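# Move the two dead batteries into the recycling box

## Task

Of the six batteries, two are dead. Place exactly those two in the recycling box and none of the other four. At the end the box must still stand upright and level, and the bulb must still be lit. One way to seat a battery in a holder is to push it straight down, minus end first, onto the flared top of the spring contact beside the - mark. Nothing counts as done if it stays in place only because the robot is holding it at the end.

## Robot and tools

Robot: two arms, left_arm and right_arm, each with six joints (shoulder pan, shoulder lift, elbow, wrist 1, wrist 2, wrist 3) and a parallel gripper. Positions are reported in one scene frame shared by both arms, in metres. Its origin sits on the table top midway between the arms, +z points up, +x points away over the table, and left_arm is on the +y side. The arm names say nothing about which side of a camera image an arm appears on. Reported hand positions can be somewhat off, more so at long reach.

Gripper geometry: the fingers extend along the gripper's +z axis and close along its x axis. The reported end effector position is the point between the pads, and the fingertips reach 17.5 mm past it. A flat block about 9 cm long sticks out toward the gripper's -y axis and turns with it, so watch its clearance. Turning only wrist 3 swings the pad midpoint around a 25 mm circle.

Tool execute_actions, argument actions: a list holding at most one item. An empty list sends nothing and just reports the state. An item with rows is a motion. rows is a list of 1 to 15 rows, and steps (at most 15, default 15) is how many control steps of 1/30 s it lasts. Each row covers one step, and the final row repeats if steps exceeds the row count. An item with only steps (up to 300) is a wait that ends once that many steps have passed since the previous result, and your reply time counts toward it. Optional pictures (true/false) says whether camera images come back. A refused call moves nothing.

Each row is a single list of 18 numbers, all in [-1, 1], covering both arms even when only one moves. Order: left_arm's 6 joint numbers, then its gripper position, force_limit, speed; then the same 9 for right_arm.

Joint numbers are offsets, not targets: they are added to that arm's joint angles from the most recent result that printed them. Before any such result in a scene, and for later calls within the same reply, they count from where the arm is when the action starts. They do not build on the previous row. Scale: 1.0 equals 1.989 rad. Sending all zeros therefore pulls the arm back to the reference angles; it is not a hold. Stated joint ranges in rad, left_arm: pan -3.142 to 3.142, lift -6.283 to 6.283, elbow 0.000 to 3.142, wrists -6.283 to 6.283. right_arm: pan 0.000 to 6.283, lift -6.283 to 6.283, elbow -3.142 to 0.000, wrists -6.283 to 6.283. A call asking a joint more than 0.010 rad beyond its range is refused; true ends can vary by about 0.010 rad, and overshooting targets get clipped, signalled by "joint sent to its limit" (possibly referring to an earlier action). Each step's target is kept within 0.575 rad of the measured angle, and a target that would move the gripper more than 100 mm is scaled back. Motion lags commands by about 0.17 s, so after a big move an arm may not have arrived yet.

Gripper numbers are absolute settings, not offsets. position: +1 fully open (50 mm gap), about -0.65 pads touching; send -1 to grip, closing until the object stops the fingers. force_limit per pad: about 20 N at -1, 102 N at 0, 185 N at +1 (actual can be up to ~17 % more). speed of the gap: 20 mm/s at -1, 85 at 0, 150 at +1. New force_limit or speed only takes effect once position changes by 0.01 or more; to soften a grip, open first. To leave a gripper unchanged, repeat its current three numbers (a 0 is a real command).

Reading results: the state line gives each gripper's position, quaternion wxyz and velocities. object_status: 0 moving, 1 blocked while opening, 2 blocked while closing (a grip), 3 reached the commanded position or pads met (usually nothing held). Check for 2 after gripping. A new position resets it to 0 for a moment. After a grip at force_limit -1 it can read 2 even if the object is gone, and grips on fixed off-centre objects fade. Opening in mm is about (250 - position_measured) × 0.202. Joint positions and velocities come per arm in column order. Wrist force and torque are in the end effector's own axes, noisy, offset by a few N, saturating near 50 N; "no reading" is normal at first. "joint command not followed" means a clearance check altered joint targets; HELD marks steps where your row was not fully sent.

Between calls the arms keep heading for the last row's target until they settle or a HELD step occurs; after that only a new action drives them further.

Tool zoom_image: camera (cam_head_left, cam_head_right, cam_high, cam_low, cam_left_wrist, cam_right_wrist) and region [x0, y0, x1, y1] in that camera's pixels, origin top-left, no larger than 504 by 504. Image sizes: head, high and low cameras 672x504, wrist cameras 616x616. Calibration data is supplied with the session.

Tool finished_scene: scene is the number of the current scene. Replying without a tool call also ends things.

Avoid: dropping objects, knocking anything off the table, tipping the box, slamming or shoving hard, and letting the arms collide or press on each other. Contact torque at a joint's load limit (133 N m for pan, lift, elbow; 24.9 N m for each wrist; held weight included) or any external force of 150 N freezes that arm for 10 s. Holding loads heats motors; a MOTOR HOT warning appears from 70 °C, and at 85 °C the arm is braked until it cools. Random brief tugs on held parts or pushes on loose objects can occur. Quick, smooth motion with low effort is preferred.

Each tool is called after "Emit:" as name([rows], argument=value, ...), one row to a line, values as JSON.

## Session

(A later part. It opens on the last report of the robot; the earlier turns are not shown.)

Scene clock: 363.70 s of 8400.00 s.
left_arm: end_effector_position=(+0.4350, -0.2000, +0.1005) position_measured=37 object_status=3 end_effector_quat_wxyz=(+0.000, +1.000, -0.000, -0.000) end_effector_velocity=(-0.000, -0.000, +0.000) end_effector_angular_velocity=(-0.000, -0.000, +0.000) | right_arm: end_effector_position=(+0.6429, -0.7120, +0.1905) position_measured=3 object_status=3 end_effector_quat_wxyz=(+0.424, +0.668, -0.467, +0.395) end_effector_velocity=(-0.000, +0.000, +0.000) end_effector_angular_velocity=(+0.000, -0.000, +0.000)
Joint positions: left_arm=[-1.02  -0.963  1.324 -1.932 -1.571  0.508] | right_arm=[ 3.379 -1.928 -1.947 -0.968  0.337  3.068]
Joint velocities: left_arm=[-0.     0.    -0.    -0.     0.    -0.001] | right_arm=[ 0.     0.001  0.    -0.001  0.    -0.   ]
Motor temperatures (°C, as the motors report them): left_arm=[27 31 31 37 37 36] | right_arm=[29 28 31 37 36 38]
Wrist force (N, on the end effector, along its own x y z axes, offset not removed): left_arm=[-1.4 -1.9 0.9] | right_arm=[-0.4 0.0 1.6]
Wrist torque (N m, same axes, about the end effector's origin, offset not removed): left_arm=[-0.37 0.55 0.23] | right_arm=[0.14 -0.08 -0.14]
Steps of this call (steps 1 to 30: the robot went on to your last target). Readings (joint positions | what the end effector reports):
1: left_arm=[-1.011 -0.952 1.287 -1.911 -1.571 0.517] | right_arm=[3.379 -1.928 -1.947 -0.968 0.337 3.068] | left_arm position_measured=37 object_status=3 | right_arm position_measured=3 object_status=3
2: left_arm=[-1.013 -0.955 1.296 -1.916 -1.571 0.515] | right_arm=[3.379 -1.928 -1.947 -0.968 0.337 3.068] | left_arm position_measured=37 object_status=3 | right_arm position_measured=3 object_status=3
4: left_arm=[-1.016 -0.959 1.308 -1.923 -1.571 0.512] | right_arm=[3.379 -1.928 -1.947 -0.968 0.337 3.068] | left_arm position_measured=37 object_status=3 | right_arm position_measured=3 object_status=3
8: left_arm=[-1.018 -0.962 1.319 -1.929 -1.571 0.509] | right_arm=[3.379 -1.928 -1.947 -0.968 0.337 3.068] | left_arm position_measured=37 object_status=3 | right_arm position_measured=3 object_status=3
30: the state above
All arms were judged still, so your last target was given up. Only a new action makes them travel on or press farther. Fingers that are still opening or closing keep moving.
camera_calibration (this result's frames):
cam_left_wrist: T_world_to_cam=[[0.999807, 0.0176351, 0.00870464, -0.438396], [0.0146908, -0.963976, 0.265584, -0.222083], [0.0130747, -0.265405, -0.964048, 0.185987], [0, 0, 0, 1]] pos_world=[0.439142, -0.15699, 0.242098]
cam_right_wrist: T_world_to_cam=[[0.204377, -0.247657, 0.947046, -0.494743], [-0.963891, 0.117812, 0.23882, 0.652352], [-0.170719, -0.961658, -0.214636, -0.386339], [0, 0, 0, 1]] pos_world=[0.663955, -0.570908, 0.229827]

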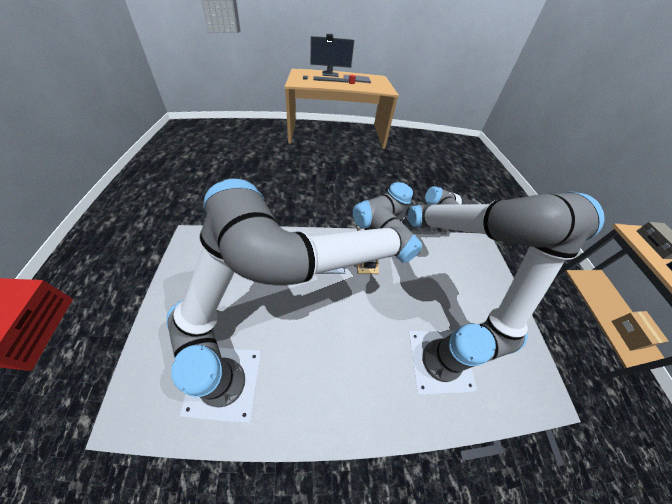

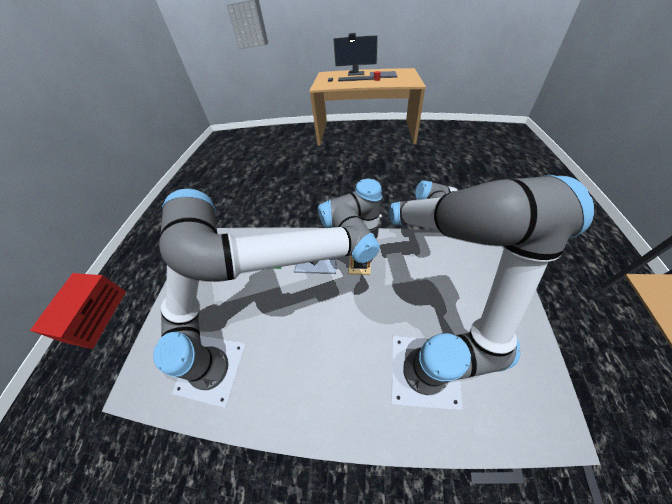

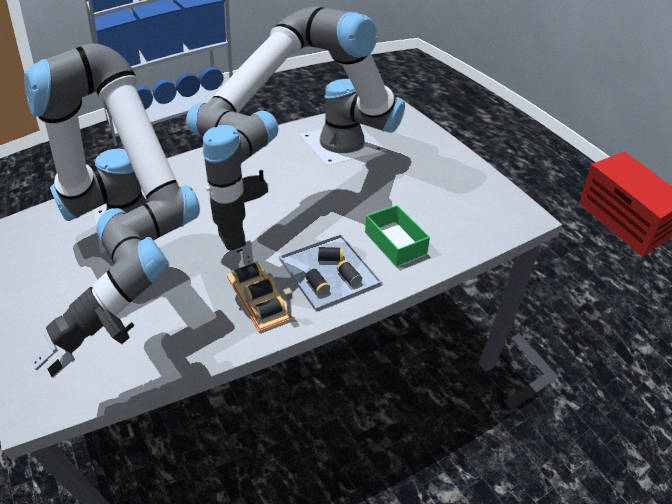

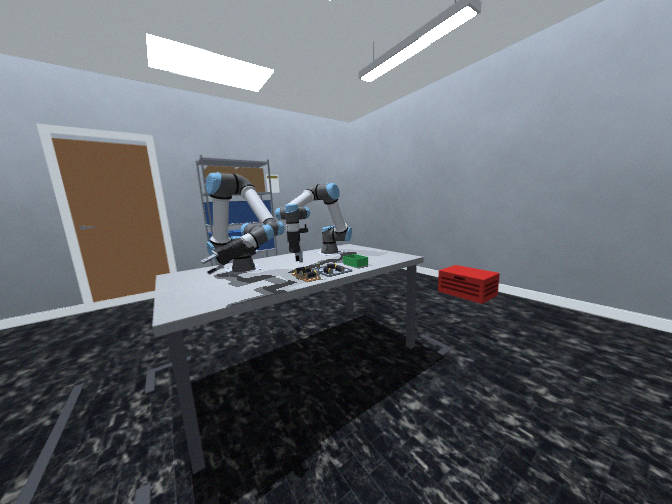

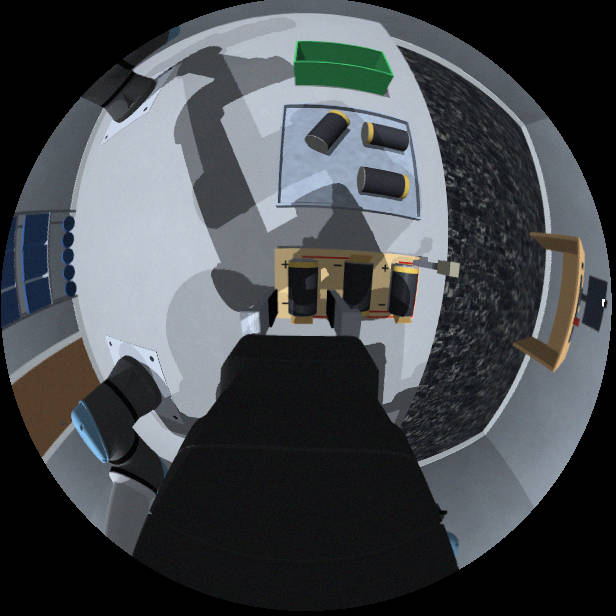

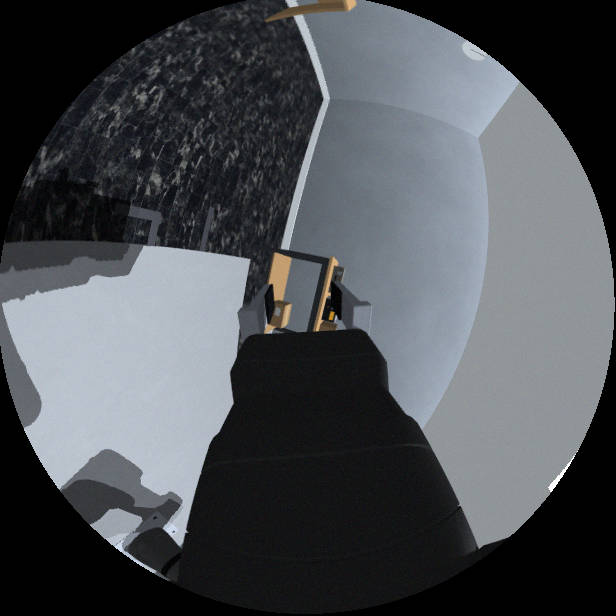

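Emit:
execute_actions([
  {"rows":[[0,0.0216,0.0261,-0.0478,0,0,0.77,-0.3,-0.3,0,0,0,0,0,0,1,0,0],[0,0.0216,0.0261,-0.0478,0,0,0.77,-0.3,-0.3,0,0,0,0,0,0,1,0,0],[0,0.0216,0.0261,-0.0478,0,0,0.77,-0.3,-0.3,0,0,0,0,0,0,1,0,0],[0,0.0216,0.0261,-0.0478,0,0,0.77,-0.3,-0.3,0,0,0,0,0,0,1,0,0],[0,0.0216,0.0261,-0.0478,0,0,0.77,-0.3,-0.3,0,0,0,0,0,0,1,0,0],[0,0.0216,0.0261,-0.0478,0,0,0.77,-0.3,-0.3,0,0,0,0,0,0,1,0,0],[0,0.0216,0.0261,-0.0478,0,0,0.77,-0.3,-0.3,0,0,0,0,0,0,1,0,0],[0,0.0332,0.0362,-0.0694,0,0,0.77,-0.3,-0.3,0,0,0,0,0,0,1,0,0]],"steps":15},
], pictures=false)

Emit:
execute_actions([
  {"steps":20},
], pictures=false)

Emit:
execute_actions([
  {"rows":[[0,0,0,0,0,0,-1,-0.3,-0.3,0,0,0,0,0,0,1,0,0]],"steps":15},
])

Emit:
zoom_image(camera="cam_left_wrist", region=[240, 230, 420, 350])

Emit:
execute_actions([
  {"rows":[[0,-0.0058,-0.005,0.0108,0,0,-1,-0.3,-0.3,0,0,0,0,0,0,1,0,0],[0,-0.0058,-0.005,0.0108,0,0,-1,-0.3,-0.3,0,0,0,0,0,0,1,0,0],[0,-0.0058,-0.005,0.0108,0,0,-1,-0.3,-0.3,0,0,0,0,0,0,1,0,0],[0,-0.0058,-0.005,0.0108,0,0,-1,-0.3,-0.3,0,0,0,0,0,0,1,0,0],[0,-0.0116,-0.0101,0.0216,0,0,-1,-0.3,-0.3,0,0,0,0,0,0,1,0,0],[0,-0.0116,-0.0101,0.0216,0,0,-1,-0.3,-0.3,0,0,0,0,0,0,1,0,0],[0,-0.0116,-0.0101,0.0216,0,0,-1,-0.3,-0.3,0,0,0,0,0,0,1,0,0],[0,-0.0116,-0.0101,0.0216,0,0,-1,-0.3,-0.3,0,0,0,0,0,0,1,0,0],[0,-0.0116,-0.0101,0.0216,0,0,-1,-0.3,-0.3,0,0,0,0,0,0,1,0,0],[0,-0.0332,-0.0362,0.0694,0,0,-1,-0.3,-0.3,0,0,0,0,0,0,1,0,0]],"steps":15},
], pictures=false)

Emit:
execute_actions([
  {"steps":25},
], pictures=false)

Scene clock: 374.93 s of 8400.00 s.
left_arm: end_effector_position=(+0.4350, -0.2000, +0.0391) position_measured=37 object_status=3 end_effector_quat_wxyz=(+0.000, +1.000, -0.000, -0.000) end_effector_velocity=(+0.000, +0.000, -0.038) end_effector_angular_velocity=(-0.004, -0.002, -0.000) | right_arm: end_effector_position=(+0.6429, -0.7120, +0.1905) position_measured=3 object_status=3 end_effector_quat_wxyz=(+0.424, +0.668, -0.467, +0.395) end_effector_velocity=(-0.000, +0.000, +0.001) end_effector_angular_velocity=(-0.000, -0.001, +0.000)
Joint positions: left_arm=[-1.02  -0.902  1.391 -2.06  -1.571  0.508] | right_arm=[ 3.379 -1.928 -1.947 -0.968  0.337  3.068]
Joint velocities: left_arm=[ 0.001  0.04   0.039 -0.084  0.     0.001] | right_arm=[ 0.     0.001  0.    -0.001 -0.     0.   ]
Motor temperatures (°C, as the motors report them): left_arm=[27 31 31 37 37 36] | right_arm=[29 28 31 37 36 38]
Wrist force (N, on the end effector, along its own x y z axes, offset not removed): left_arm=[-0.8 0.2 3.8] | right_arm=[0.5 1.3 2.7]
Wrist torque (N m, same axes, about the end effector's origin, offset not removed): left_arm=[-0.27 0.30 0.07] | right_arm=[0.37 -0.23 -0.08]
Steps of this call (steps 1 to 90: nothing new was sent; then 7.73 s passed at rest; steps 91 to 105: all 15 steps of this action). Readings (joint positions | what the end effector reports):
91: left_arm=[-1.020 -0.963 1.324 -1.932 -1.571 0.508] | right_arm=[3.379 -1.928 -1.947 -0.968 0.337 3.068] | left_arm position_measured=37 object_status=3 | right_arm position_measured=3 object_status=3
92: left_arm=[-1.020 -0.959 1.329 -1.938 -1.571 0.508] | right_arm=[3.379 -1.928 -1.947 -0.968 0.337 3.068] | left_arm position_measured=37 object_status=3 | right_arm position_measured=3 object_status=3
94: left_arm=[-1.020 -0.944 1.348 -1.971 -1.571 0.508] | right_arm=[3.379 -1.928 -1.947 -0.968 0.337 3.068] | left_arm position_measured=37 object_status=3 | right_arm position_measured=3 object_status=3
98: left_arm=[-1.020 -0.928 1.367 -2.009 -1.571 0.508] | right_arm=[3.379 -1.928 -1.947 -0.968 0.337 3.068] | left_arm position_measured=37 object_status=3 | right_arm position_measured=3 object_status=3
105: the state above

Scene clock: 375.60 s of 8400.00 s.
left_arm: end_effector_position=(+0.4350, -0.2000, +0.0346) position_measured=37 object_status=3 end_effector_quat_wxyz=(+0.000, +1.000, -0.000, -0.000) end_effector_velocity=(-0.000, +0.000, -0.000) end_effector_angular_velocity=(+0.001, +0.000, -0.001) | right_arm: end_effector_position=(+0.6429, -0.7120, +0.1905) position_measured=3 object_status=3 end_effector_quat_wxyz=(+0.424, +0.668, -0.467, +0.395) end_effector_velocity=(+0.000, -0.000, -0.000) end_effector_angular_velocity=(+0.000, -0.001, -0.001)
Joint positions: left_arm=[-1.02  -0.897  1.396 -2.07  -1.571  0.508] | right_arm=[ 3.379 -1.928 -1.947 -0.968  0.337  3.068]
Joint velocities: left_arm=[-0.     0.001  0.    -0.     0.     0.001] | right_arm=[-0.001 -0.001 -0.     0.002 -0.    -0.   ]
Motor temperatures (°C, as the motors report them): left_arm=[27 31 31 37 37 36] | right_arm=[29 28 31 37 36 38]
Wrist force (N, on the end effector, along its own x y z axes, offset not removed): left_arm=[-2.0 2.1 -1.6] | right_arm=[0.6 0.2 1.7]
Wrist torque (N m, same axes, about the end effector's origin, offset not removed): left_arm=[0.12 0.54 0.19] | right_arm=[0.16 -0.27 -0.12]
Steps of this call (steps 1 to 15: the robot went on to your last target; steps 16 to 20: nothing new was sent). Readings (joint positions | what the end effector reports):
1: left_arm=[-1.020 -0.901 1.392 -2.062 -1.571 0.508] | right_arm=[3.379 -1.928 -1.947 -0.968 0.337 3.068] | left_arm position_measured=37 object_status=3 | right_arm position_measured=3 object_status=3
2: left_arm=[-1.020 -0.900 1.393 -2.064 -1.571 0.508] | right_arm=[3.379 -1.928 -1.947 -0.968 0.337 3.068] | left_arm position_measured=37 object_status=3 | right_arm position_measured=3 object_status=3
4: left_arm=[-1.020 -0.899 1.394 -2.067 -1.571 0.508] | right_arm=[3.379 -1.928 -1.947 -0.968 0.337 3.068] | left_arm position_measured=37 object_status=3 | right_arm position_measured=3 object_status=3
8: left_arm=[-1.020 -0.898 1.395 -2.069 -1.571 0.508] | right_arm=[3.379 -1.928 -1.947 -0.968 0.337 3.068] | left_arm position_measured=37 object_status=3 | right_arm position_measured=3 object_status=3
20: the state above
All arms were judged still, so your last target was given up. Only a new action makes them travel on or press farther. Fingers that are still opening or closing keep moving.

Scene clock: 376.10 s of 8400.00 s.
left_arm: end_effector_position=(+0.4350, -0.2000, +0.0346) position_measured=91 object_status=2 end_effector_quat_wxyz=(+0.000, +1.000, -0.000, -0.000) end_effector_velocity=(-0.000, -0.000, +0.000) end_effector_angular_velocity=(-0.001, -0.000, -0.001) | right_arm: end_effector_position=(+0.6429, -0.7120, +0.1905) position_measured=3 object_status=3 end_effector_quat_wxyz=(+0.424, +0.668, -0.467, +0.395) end_effector_velocity=(-0.001, -0.001, -0.001) end_effector_angular_velocity=(-0.000, +0.003, -0.002)
Joint positions: left_arm=[-1.02  -0.897  1.396 -2.07  -1.571  0.508] | right_arm=[ 3.379 -1.928 -1.947 -0.968  0.337  3.068]
Joint velocities: left_arm=[-0.    -0.001  0.    -0.     0.     0.   ] | right_arm=[-0.002 -0.001 -0.    -0.003  0.     0.   ]
Motor temperatures (°C, as the motors report them): left_arm=[27 31 31 37 37 36] | right_arm=[29 28 31 37 36 38]
Wrist force (N, on the end effector, along its own x y z axes, offset not removed): left_arm=[-3.2 -2.5 0.1] | right_arm=[0.6 -0.2 2.1]
Wrist torque (N m, same axes, about the end effector's origin, offset not removed): left_arm=[-0.67 0.46 0.16] | right_arm=[0.12 -0.21 -0.12]
Steps of this call (steps 1 to 15: all 15 steps of this action). Readings (joint positions | what the end effector reports):
1: left_arm=[-1.020 -0.897 1.396 -2.070 -1.571 0.508] | right_arm=[3.379 -1.928 -1.947 -0.968 0.337 3.068] | left_arm position_measured=41 object_status=0 | right_arm position_measured=3 object_status=3
2: left_arm=[-1.020 -0.897 1.396 -2.070 -1.571 0.508] | right_arm=[3.379 -1.928 -1.947 -0.968 0.337 3.068] | left_arm position_measured=52 object_status=0 | right_arm position_measured=3 object_status=3
4: left_arm=[-1.020 -0.897 1.396 -2.070 -1.571 0.508] | right_arm=[3.379 -1.928 -1.947 -0.968 0.337 3.068] | left_arm position_measured=73 object_status=0 | right_arm position_measured=3 object_status=3
8: left_arm=[-1.020 -0.897 1.396 -2.070 -1.571 0.508] | right_arm=[3.379 -1.928 -1.947 -0.968 0.337 3.068] | left_arm position_measured=91 object_status=0 | right_arm position_measured=3 object_status=3
15: the state above
camera_calibration (this result's frames):
cam_left_wrist: T_world_to_cam=[[0.999807, 0.017617, 0.00872047, -0.437804], [0.0146694, -0.963979, 0.265575, -0.204545], [0.013085, -0.265396, -0.964051, 0.122435], [0, 0, 0, 1]] pos_world=[0.439118, -0.156971, 0.176174]
cam_right_wrist: T_world_to_cam=[[0.204377, -0.247657, 0.947046, -0.494743], [-0.963891, 0.117812, 0.23882, 0.652352], [-0.170719, -0.961658, -0.214636, -0.386339], [0, 0, 0, 1]] pos_world=[0.663955, -0.570908, 0.229827]

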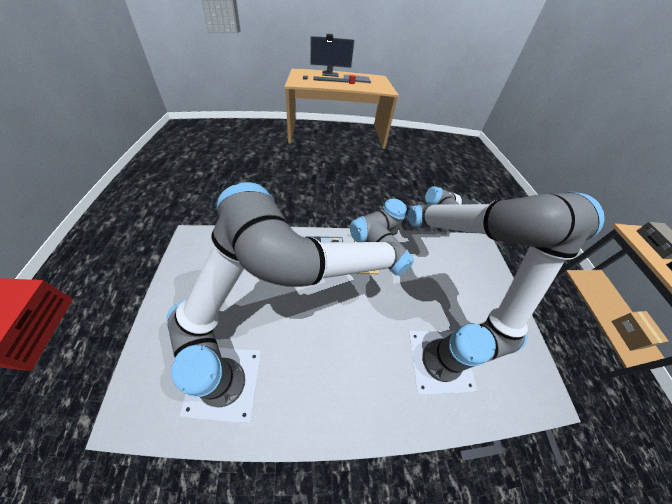

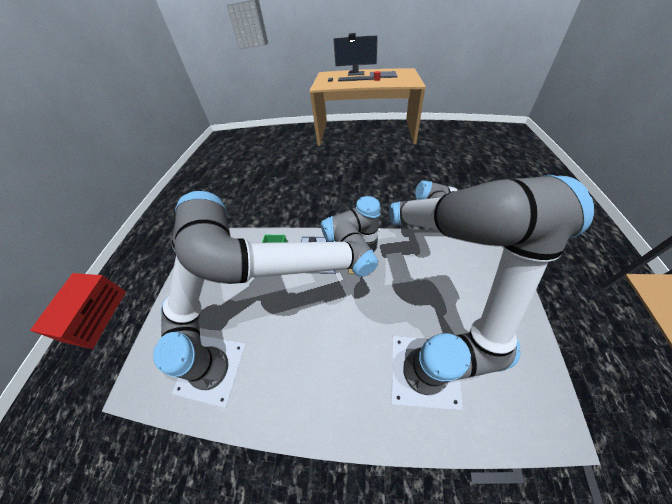

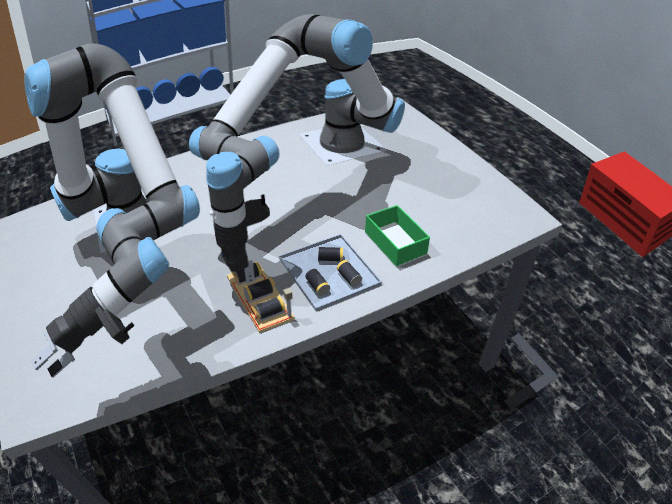

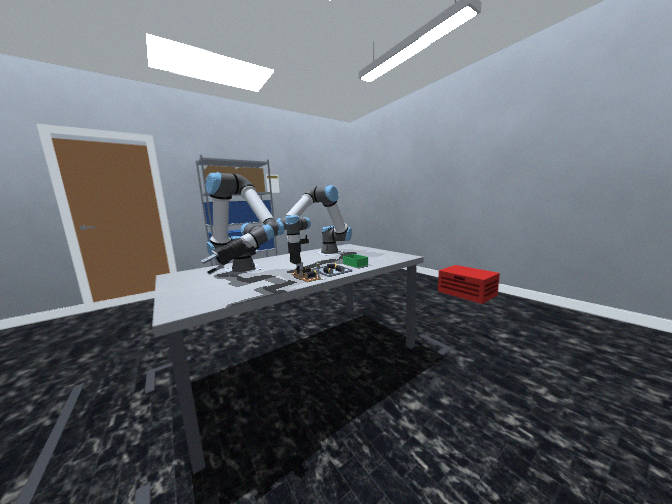

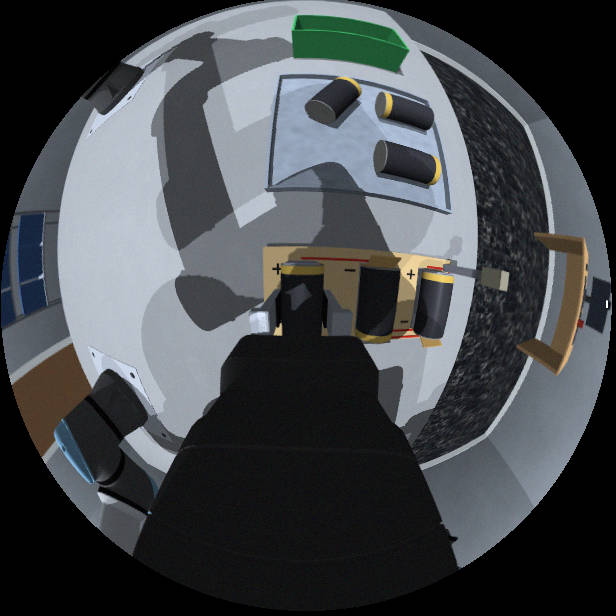

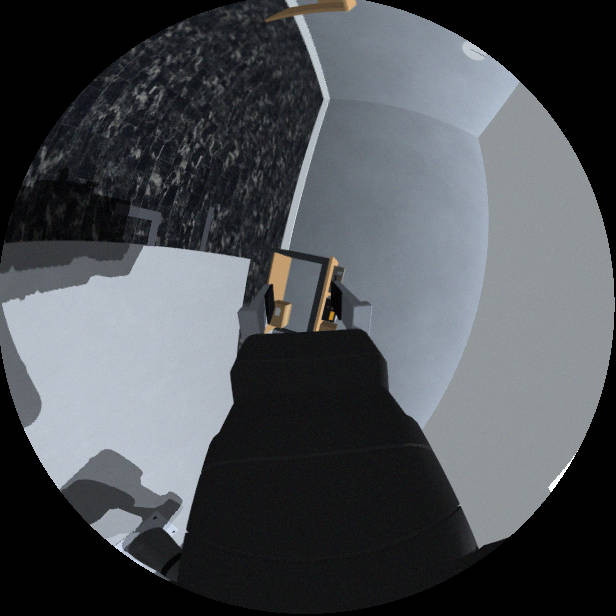

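Region (240, 230, 420, 350) of cam_left_wrist's 616x616 image, scaled by 2.800, with more detail than that image has.

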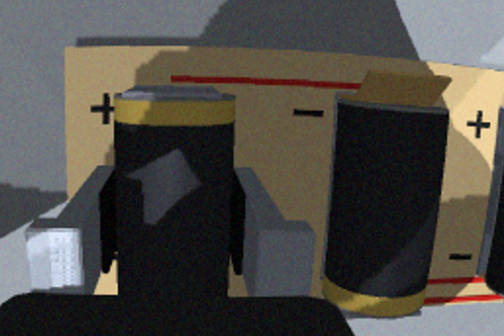

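Scene clock: 376.60 s of 8400.00 s.
left_arm: end_effector_position=(+0.4356, -0.2011, +0.0859) position_measured=91 object_status=2 end_effector_quat_wxyz=(+0.002, +1.000, -0.000, +0.001) end_effector_velocity=(-0.005, +0.008, +0.123) end_effector_angular_velocity=(+0.024, +0.013, +0.000) | right_arm: end_effector_position=(+0.6429, -0.7120, +0.1905) position_measured=3 object_status=3 end_effector_quat_wxyz=(+0.424, +0.668, -0.467, +0.395) end_effector_velocity=(+0.000, +0.000, +0.000) end_effector_angular_velocity=(+0.001, -0.001, +0.000)
Joint positions: left_arm=[-1.02  -0.949  1.341 -1.966 -1.571  0.508] | right_arm=[ 3.379 -1.928 -1.947 -0.968  0.337  3.068]
Joint velocities: left_arm=[-0.001 -0.12  -0.142  0.29  -0.    -0.001] | right_arm=[0. 0. 0. 0. 0. 0.]
Motor temperatures (°C, as the motors report them): left_arm=[27 31 31 37 37 36] | right_arm=[29 28 31 37 36 38]
Wrist force (N, on the end effector, along its own x y z axes, offset not removed): left_arm=[-0.2 0.4 1.8] | right_arm=[-0.8 0.5 0.6]
Wrist torque (N m, same axes, about the end effector's origin, offset not removed): left_arm=[-0.12 0.21 0.09] | right_arm=[0.18 0.00 -0.08]
Steps of this call (steps 1 to 15: all 15 steps of this action). Readings (joint positions | what the end effector reports):
1: left_arm=[-1.020 -0.897 1.396 -2.070 -1.571 0.508] | right_arm=[3.379 -1.928 -1.947 -0.968 0.337 3.068] | left_arm position_measured=91 object_status=2 | right_arm position_measured=3 object_status=3
2: left_arm=[-1.020 -0.899 1.395 -2.067 -1.571 0.508] | right_arm=[3.379 -1.928 -1.947 -0.968 0.337 3.068] | left_arm position_measured=91 object_status=2 | right_arm position_measured=3 object_status=3
4: left_arm=[-1.020 -0.903 1.391 -2.060 -1.571 0.508] | right_arm=[3.379 -1.928 -1.947 -0.968 0.337 3.068] | left_arm position_measured=91 object_status=2 | right_arm position_measured=3 object_status=3
8: left_arm=[-1.020 -0.912 1.383 -2.042 -1.571 0.508] | right_arm=[3.379 -1.928 -1.947 -0.968 0.337 3.068] | left_arm position_measured=91 object_status=2 | right_arm position_measured=3 object_status=3
15: the state above

Scene clock: 377.43 s of 8400.00 s.
left_arm: end_effector_position=(+0.4350, -0.2000, +0.1005) position_measured=91 object_status=2 end_effector_quat_wxyz=(+0.000, +1.000, -0.000, -0.000) end_effector_velocity=(+0.000, +0.000, +0.001) end_effector_angular_velocity=(-0.001, -0.001, -0.001) | right_arm: end_effector_position=(+0.6429, -0.7120, +0.1905) position_measured=3 object_status=3 end_effector_quat_wxyz=(+0.424, +0.668, -0.467, +0.395) end_effector_velocity=(+0.000, +0.000, +0.001) end_effector_angular_velocity=(+0.001, -0.004, +0.000)
Joint positions: left_arm=[-1.02  -0.963  1.324 -1.932 -1.571  0.508] | right_arm=[ 3.379 -1.928 -1.947 -0.968  0.337  3.068]
Joint velocities: left_arm=[ 0.    -0.001 -0.     0.    -0.     0.002] | right_arm=[ 0.     0.001 -0.     0.002 -0.    -0.   ]
Motor temperatures (°C, as the motors report them): left_arm=[27 31 31 37 37 36] | right_arm=[29 28 31 37 36 38]
Wrist force (N, on the end effector, along its own x y z axes, offset not removed): left_arm=[-3.4 0.0 3.8] | right_arm=[0.1 -0.4 2.9]
Wrist torque (N m, same axes, about the end effector's origin, offset not removed): left_arm=[-0.22 0.63 0.18] | right_arm=[0.05 -0.18 -0.12]
Steps of this call (steps 1 to 25: the robot went on to your last target). Readings (joint positions | what the end effector reports):
1: left_arm=[-1.020 -0.953 1.337 -1.957 -1.571 0.508] | right_arm=[3.379 -1.928 -1.947 -0.968 0.337 3.068] | left_arm position_measured=91 object_status=2 | right_arm position_measured=3 object_status=3
2: left_arm=[-1.020 -0.955 1.334 -1.951 -1.571 0.508] | right_arm=[3.379 -1.928 -1.947 -0.968 0.337 3.068] | left_arm position_measured=91 object_status=2 | right_arm position_measured=3 object_status=3
4: left_arm=[-1.020 -0.959 1.329 -1.943 -1.571 0.508] | right_arm=[3.379 -1.928 -1.947 -0.968 0.337 3.068] | left_arm position_measured=91 object_status=2 | right_arm position_measured=3 object_status=3
8: left_arm=[-1.020 -0.962 1.326 -1.935 -1.571 0.508] | right_arm=[3.379 -1.928 -1.947 -0.968 0.337 3.068] | left_arm position_measured=91 object_status=2 | right_arm position_measured=3 object_status=3
25: the state above

Emit:
execute_actions([
  {"rows":[[0.05,-0.055,0.075,-0.02,0,-0.35,-1,-0.3,-0.3,0,0,0,0,0,0,1,0,0],[0.05,-0.055,0.075,-0.02,0,-0.35,-1,-0.3,-0.3,0,0,0,0,0,0,1,0,0],[0.05,-0.055,0.075,-0.02,0,-0.35,-1,-0.3,-0.3,0,0,0,0,0,0,1,0,0],[0.05,-0.055,0.075,-0.02,0,-0.35,-1,-0.3,-0.3,0,0,0,0,0,0,1,0,0],[0.05,-0.055,0.075,-0.02,0,-0.35,-1,-0.3,-0.3,0,0,0,0,0,0,1,0,0],[0.05,-0.055,0.075,-0.02,0,-0.35,-1,-0.3,-0.3,0,0,0,0,0,0,1,0,0],[0.0955,-0.096,0.1554,-0.0598,0,-0.6948,-1,-0.3,-0.3,0,0,0,0,0,0,1,0,0]],"steps":15},
], pictures=false)

Emit:
execute_actions([
  {"steps":35},
], pictures=false)

Emit:
execute_actions([
  {"rows":[[0,0.025,0.0225,-0.0475,0,0,-1,-0.3,-0.3,0,0,0,0,0,0,1,0,0],[0,0.025,0.0225,-0.0475,0,0,-1,-0.3,-0.3,0,0,0,0,0,0,1,0,0],[0,0.025,0.0225,-0.0475,0,0,-1,-0.3,-0.3,0,0,0,0,0,0,1,0,0],[0,0.025,0.0225,-0.0475,0,0,-1,-0.3,-0.3,0,0,0,0,0,0,1,0,0],[0,0.025,0.0225,-0.0475,0,0,-1,-0.3,-0.3,0,0,0,0,0,0,1,0,0],[0,0.025,0.0225,-0.0475,0,0,-1,-0.3,-0.3,0,0,0,0,0,0,1,0,0],[0,0.025,0.0225,-0.0475,0,0,-1,-0.3,-0.3,0,0,0,0,0,0,1,0,0],[0,0.0437,0.0387,-0.0825,0,0,-1,-0.3,-0.3,0,0,0,0,0,0,1,0,0]],"steps":15},
], pictures=false)

Emit:
execute_actions([
  {"steps":20},
], pictures=false)

Scene clock: 389.63 s of 8400.00 s.
left_arm: end_effector_position=(+0.4517, -0.0632, +0.1012) position_measured=91 object_status=2 end_effector_quat_wxyz=(+0.002, +0.850, +0.526, +0.000) end_effector_velocity=(-0.026, +0.065, -0.026) end_effector_angular_velocity=(+0.015, +0.028, +2.715) | right_arm: end_effector_position=(+0.6429, -0.7120, +0.1905) position_measured=3 object_status=3 end_effector_quat_wxyz=(+0.424, +0.668, -0.467, +0.395) end_effector_velocity=(-0.000, +0.000, -0.000) end_effector_angular_velocity=(-0.000, +0.002, +0.000)
Joint positions: left_arm=[-0.845 -1.14   1.603 -2.039 -1.571 -0.427] | right_arm=[ 3.379 -1.928 -1.947 -0.968  0.337  3.068]
Joint velocities: left_arm=[ 0.132 -0.123  0.253 -0.102 -0.    -2.583] | right_arm=[ 0.     0.    -0.    -0.002  0.     0.   ]
Motor temperatures (°C, as the motors report them): left_arm=[27 31 31 37 37 36] | right_arm=[29 28 31 37 36 38]
Wrist force (N, on the end effector, along its own x y z axes, offset not removed): left_arm=[-1.6 -2.6 4.1] | right_arm=[-0.2 -0.4 1.2]
Wrist torque (N m, same axes, about the end effector's origin, offset not removed): left_arm=[-0.50 0.37 0.18] | right_arm=[-0.03 -0.11 -0.20]
Steps of this call (steps 1 to 15: the robot went on to your last target; steps 16 to 90: nothing new was sent; then 8.70 s passed at rest; steps 91 to 105: all 15 steps of this action). Readings (joint positions | what the end effector reports):
91: left_arm=[-1.020 -0.964 1.324 -1.932 -1.571 0.507] | right_arm=[3.379 -1.928 -1.947 -0.968 0.337 3.068] | left_arm position_measured=91 object_status=2 | right_arm position_measured=3 object_status=3
92: left_arm=[-1.014 -0.969 1.330 -1.936 -1.571 0.501] | right_arm=[3.379 -1.928 -1.947 -0.968 0.337 3.068] | left_arm position_measured=91 object_status=2 | right_arm position_measured=3 object_status=3
94: left_arm=[-0.980 -1.006 1.376 -1.950 -1.571 0.441] | right_arm=[3.379 -1.928 -1.947 -0.968 0.337 3.068] | left_arm position_measured=91 object_status=2 | right_arm position_measured=3 object_status=3
98: left_arm=[-0.933 -1.057 1.448 -1.971 -1.571 0.177] | right_arm=[3.379 -1.928 -1.947 -0.968 0.337 3.068] | left_arm position_measured=91 object_status=2 | right_arm position_measured=3 object_status=3
105: the state above

Scene clock: 390.80 s of 8400.00 s.
left_arm: end_effector_position=(+0.4493, -0.0596, +0.0980) position_measured=91 object_status=2 end_effector_quat_wxyz=(+0.001, +0.707, +0.707, -0.000) end_effector_velocity=(-0.000, -0.000, +0.000) end_effector_angular_velocity=(-0.000, -0.000, -0.004) | right_arm: end_effector_position=(+0.6429, -0.7120, +0.1905) position_measured=3 object_status=3 end_effector_quat_wxyz=(+0.424, +0.668, -0.467, +0.395) end_effector_velocity=(-0.000, -0.000, +0.000) end_effector_angular_velocity=(+0.000, -0.002, -0.001)
Joint positions: left_arm=[-0.83  -1.154  1.633 -2.051 -1.571 -0.874] | right_arm=[ 3.379 -1.928 -1.947 -0.968  0.337  3.068]
Joint velocities: left_arm=[-0.001 -0.     0.    -0.    -0.     0.003] | right_arm=[-0.     0.    -0.     0.001  0.     0.   ]
Motor temperatures (°C, as the motors report them): left_arm=[27 31 31 37 37 36] | right_arm=[29 28 31 37 36 38]
Wrist force (N, on the end effector, along its own x y z axes, offset not removed): left_arm=[0.1 -2.2 1.7] | right_arm=[-1.3 0.6 1.8]
Wrist torque (N m, same axes, about the end effector's origin, offset not removed): left_arm=[-0.55 0.11 0.03] | right_arm=[0.24 0.08 -0.05]
Steps of this call (steps 1 to 30: the robot went on to your last target; steps 31 to 35: nothing new was sent). Readings (joint positions | what the end effector reports):
1: left_arm=[-0.841 -1.144 1.611 -2.042 -1.571 -0.514] | right_arm=[3.379 -1.928 -1.947 -0.968 0.337 3.068] | left_arm position_measured=91 object_status=2 | right_arm position_measured=3 object_status=3
2: left_arm=[-0.838 -1.146 1.616 -2.044 -1.571 -0.595] | right_arm=[3.379 -1.928 -1.947 -0.968 0.337 3.068] | left_arm position_measured=91 object_status=2 | right_arm position_measured=3 object_status=3
4: left_arm=[-0.835 -1.150 1.623 -2.047 -1.571 -0.715] | right_arm=[3.379 -1.928 -1.947 -0.968 0.337 3.068] | left_arm position_measured=91 object_status=2 | right_arm position_measured=3 object_status=3
8: left_arm=[-0.831 -1.153 1.630 -2.050 -1.571 -0.823] | right_arm=[3.379 -1.928 -1.947 -0.968 0.337 3.068] | left_arm position_measured=91 object_status=2 | right_arm position_measured=3 object_status=3
35: the state above
All arms were judged still, so your last target was given up. Only a new action makes them travel on or press farther. Fingers that are still opening or closing keep moving.

Scene clock: 391.30 s of 8400.00 s.
left_arm: end_effector_position=(+0.4488, -0.0590, +0.0332) position_measured=91 object_status=2 end_effector_quat_wxyz=(+0.000, +0.707, +0.707, -0.000) end_effector_velocity=(-0.001, +0.001, -0.051) end_effector_angular_velocity=(-0.006, -0.005, -0.000) | right_arm: end_effector_position=(+0.6429, -0.7120, +0.1905) position_measured=3 object_status=3 end_effector_quat_wxyz=(+0.424, +0.668, -0.467, +0.395) end_effector_velocity=(+0.000, +0.001, -0.000) end_effector_angular_velocity=(+0.000, +0.000, +0.001)
Joint positions: left_arm=[-0.83  -1.075  1.703 -2.2   -1.571 -0.874] | right_arm=[ 3.379 -1.928 -1.947 -0.968  0.337  3.068]
Joint velocities: left_arm=[ 0.001  0.065  0.055 -0.128 -0.     0.001] | right_arm=[ 0.001 -0.001  0.     0.     0.     0.   ]
Motor temperatures (°C, as the motors report them): left_arm=[27 31 31 37 37 36] | right_arm=[29 28 31 37 36 38]
Wrist force (N, on the end effector, along its own x y z axes, offset not removed): left_arm=[-1.8 -0.1 4.9] | right_arm=[0.2 0.0 2.9]
Wrist torque (N m, same axes, about the end effector's origin, offset not removed): left_arm=[-0.31 0.58 0.05] | right_arm=[0.10 -0.19 -0.11]
Steps of this call (steps 1 to 15: all 15 steps of this action). Readings (joint positions | what the end effector reports):
1: left_arm=[-0.830 -1.154 1.633 -2.051 -1.571 -0.874] | right_arm=[3.379 -1.928 -1.947 -0.968 0.337 3.068] | left_arm position_measured=91 object_status=2 | right_arm position_measured=3 object_status=3
2: left_arm=[-0.830 -1.150 1.638 -2.057 -1.571 -0.874] | right_arm=[3.379 -1.928 -1.947 -0.968 0.337 3.068] | left_arm position_measured=91 object_status=2 | right_arm position_measured=3 object_status=3
4: left_arm=[-0.830 -1.132 1.654 -2.089 -1.571 -0.874] | right_arm=[3.379 -1.928 -1.947 -0.968 0.337 3.068] | left_arm position_measured=91 object_status=2 | right_arm position_measured=3 object_status=3
8: left_arm=[-0.830 -1.113 1.670 -2.128 -1.571 -0.874] | right_arm=[3.379 -1.928 -1.947 -0.968 0.337 3.068] | left_arm position_measured=91 object_status=2 | right_arm position_measured=3 object_status=3
15: the state above

Scene clock: 391.97 s of 8400.00 s.
left_arm: end_effector_position=(+0.4487, -0.0588, +0.0273) position_measured=91 object_status=2 end_effector_quat_wxyz=(+0.001, +0.707, +0.707, -0.000) end_effector_velocity=(-0.000, -0.000, -0.000) end_effector_angular_velocity=(+0.000, +0.000, +0.001) | right_arm: end_effector_position=(+0.6429, -0.7120, +0.1905) position_measured=3 object_status=3 end_effector_quat_wxyz=(+0.424, +0.668, -0.467, +0.395) end_effector_velocity=(-0.000, -0.000, -0.000) end_effector_angular_velocity=(+0.000, +0.001, -0.000)
Joint positions: left_arm=[-0.83  -1.067  1.71  -2.215 -1.571 -0.874] | right_arm=[ 3.379 -1.928 -1.947 -0.968  0.337  3.068]
Joint velocities: left_arm=[-0.001  0.     0.    -0.    -0.    -0.001] | right_arm=[-0.    -0.    -0.    -0.001  0.    -0.   ]
Motor temperatures (°C, as the motors report them): left_arm=[27 31 31 37 37 36] | right_arm=[29 28 31 37 36 38]
Wrist force (N, on the end effector, along its own x y z axes, offset not removed): left_arm=[0.0 0.0 3.4] | right_arm=[-0.2 0.7 3.0]
Wrist torque (N m, same axes, about the end effector's origin, offset not removed): left_arm=[-0.21 0.10 0.08] | right_arm=[0.28 -0.12 -0.15]
Steps of this call (steps 1 to 20: the robot went on to your last target). Readings (joint positions | what the end effector reports):
1: left_arm=[-0.830 -1.073 1.705 -2.204 -1.571 -0.874] | right_arm=[3.379 -1.928 -1.947 -0.968 0.337 3.068] | left_arm position_measured=91 object_status=2 | right_arm position_measured=3 object_status=3
2: left_arm=[-0.830 -1.072 1.706 -2.206 -1.571 -0.874] | right_arm=[3.379 -1.928 -1.947 -0.968 0.337 3.068] | left_arm position_measured=91 object_status=2 | right_arm position_measured=3 object_status=3
4: left_arm=[-0.830 -1.070 1.708 -2.210 -1.571 -0.874] | right_arm=[3.379 -1.928 -1.947 -0.968 0.337 3.068] | left_arm position_measured=91 object_status=2 | right_arm position_measured=3 object_status=3
8: left_arm=[-0.830 -1.068 1.709 -2.213 -1.571 -0.874] | right_arm=[3.379 -1.928 -1.947 -0.968 0.337 3.068] | left_arm position_measured=91 object_status=2 | right_arm position_measured=3 object_status=3
20: the state above


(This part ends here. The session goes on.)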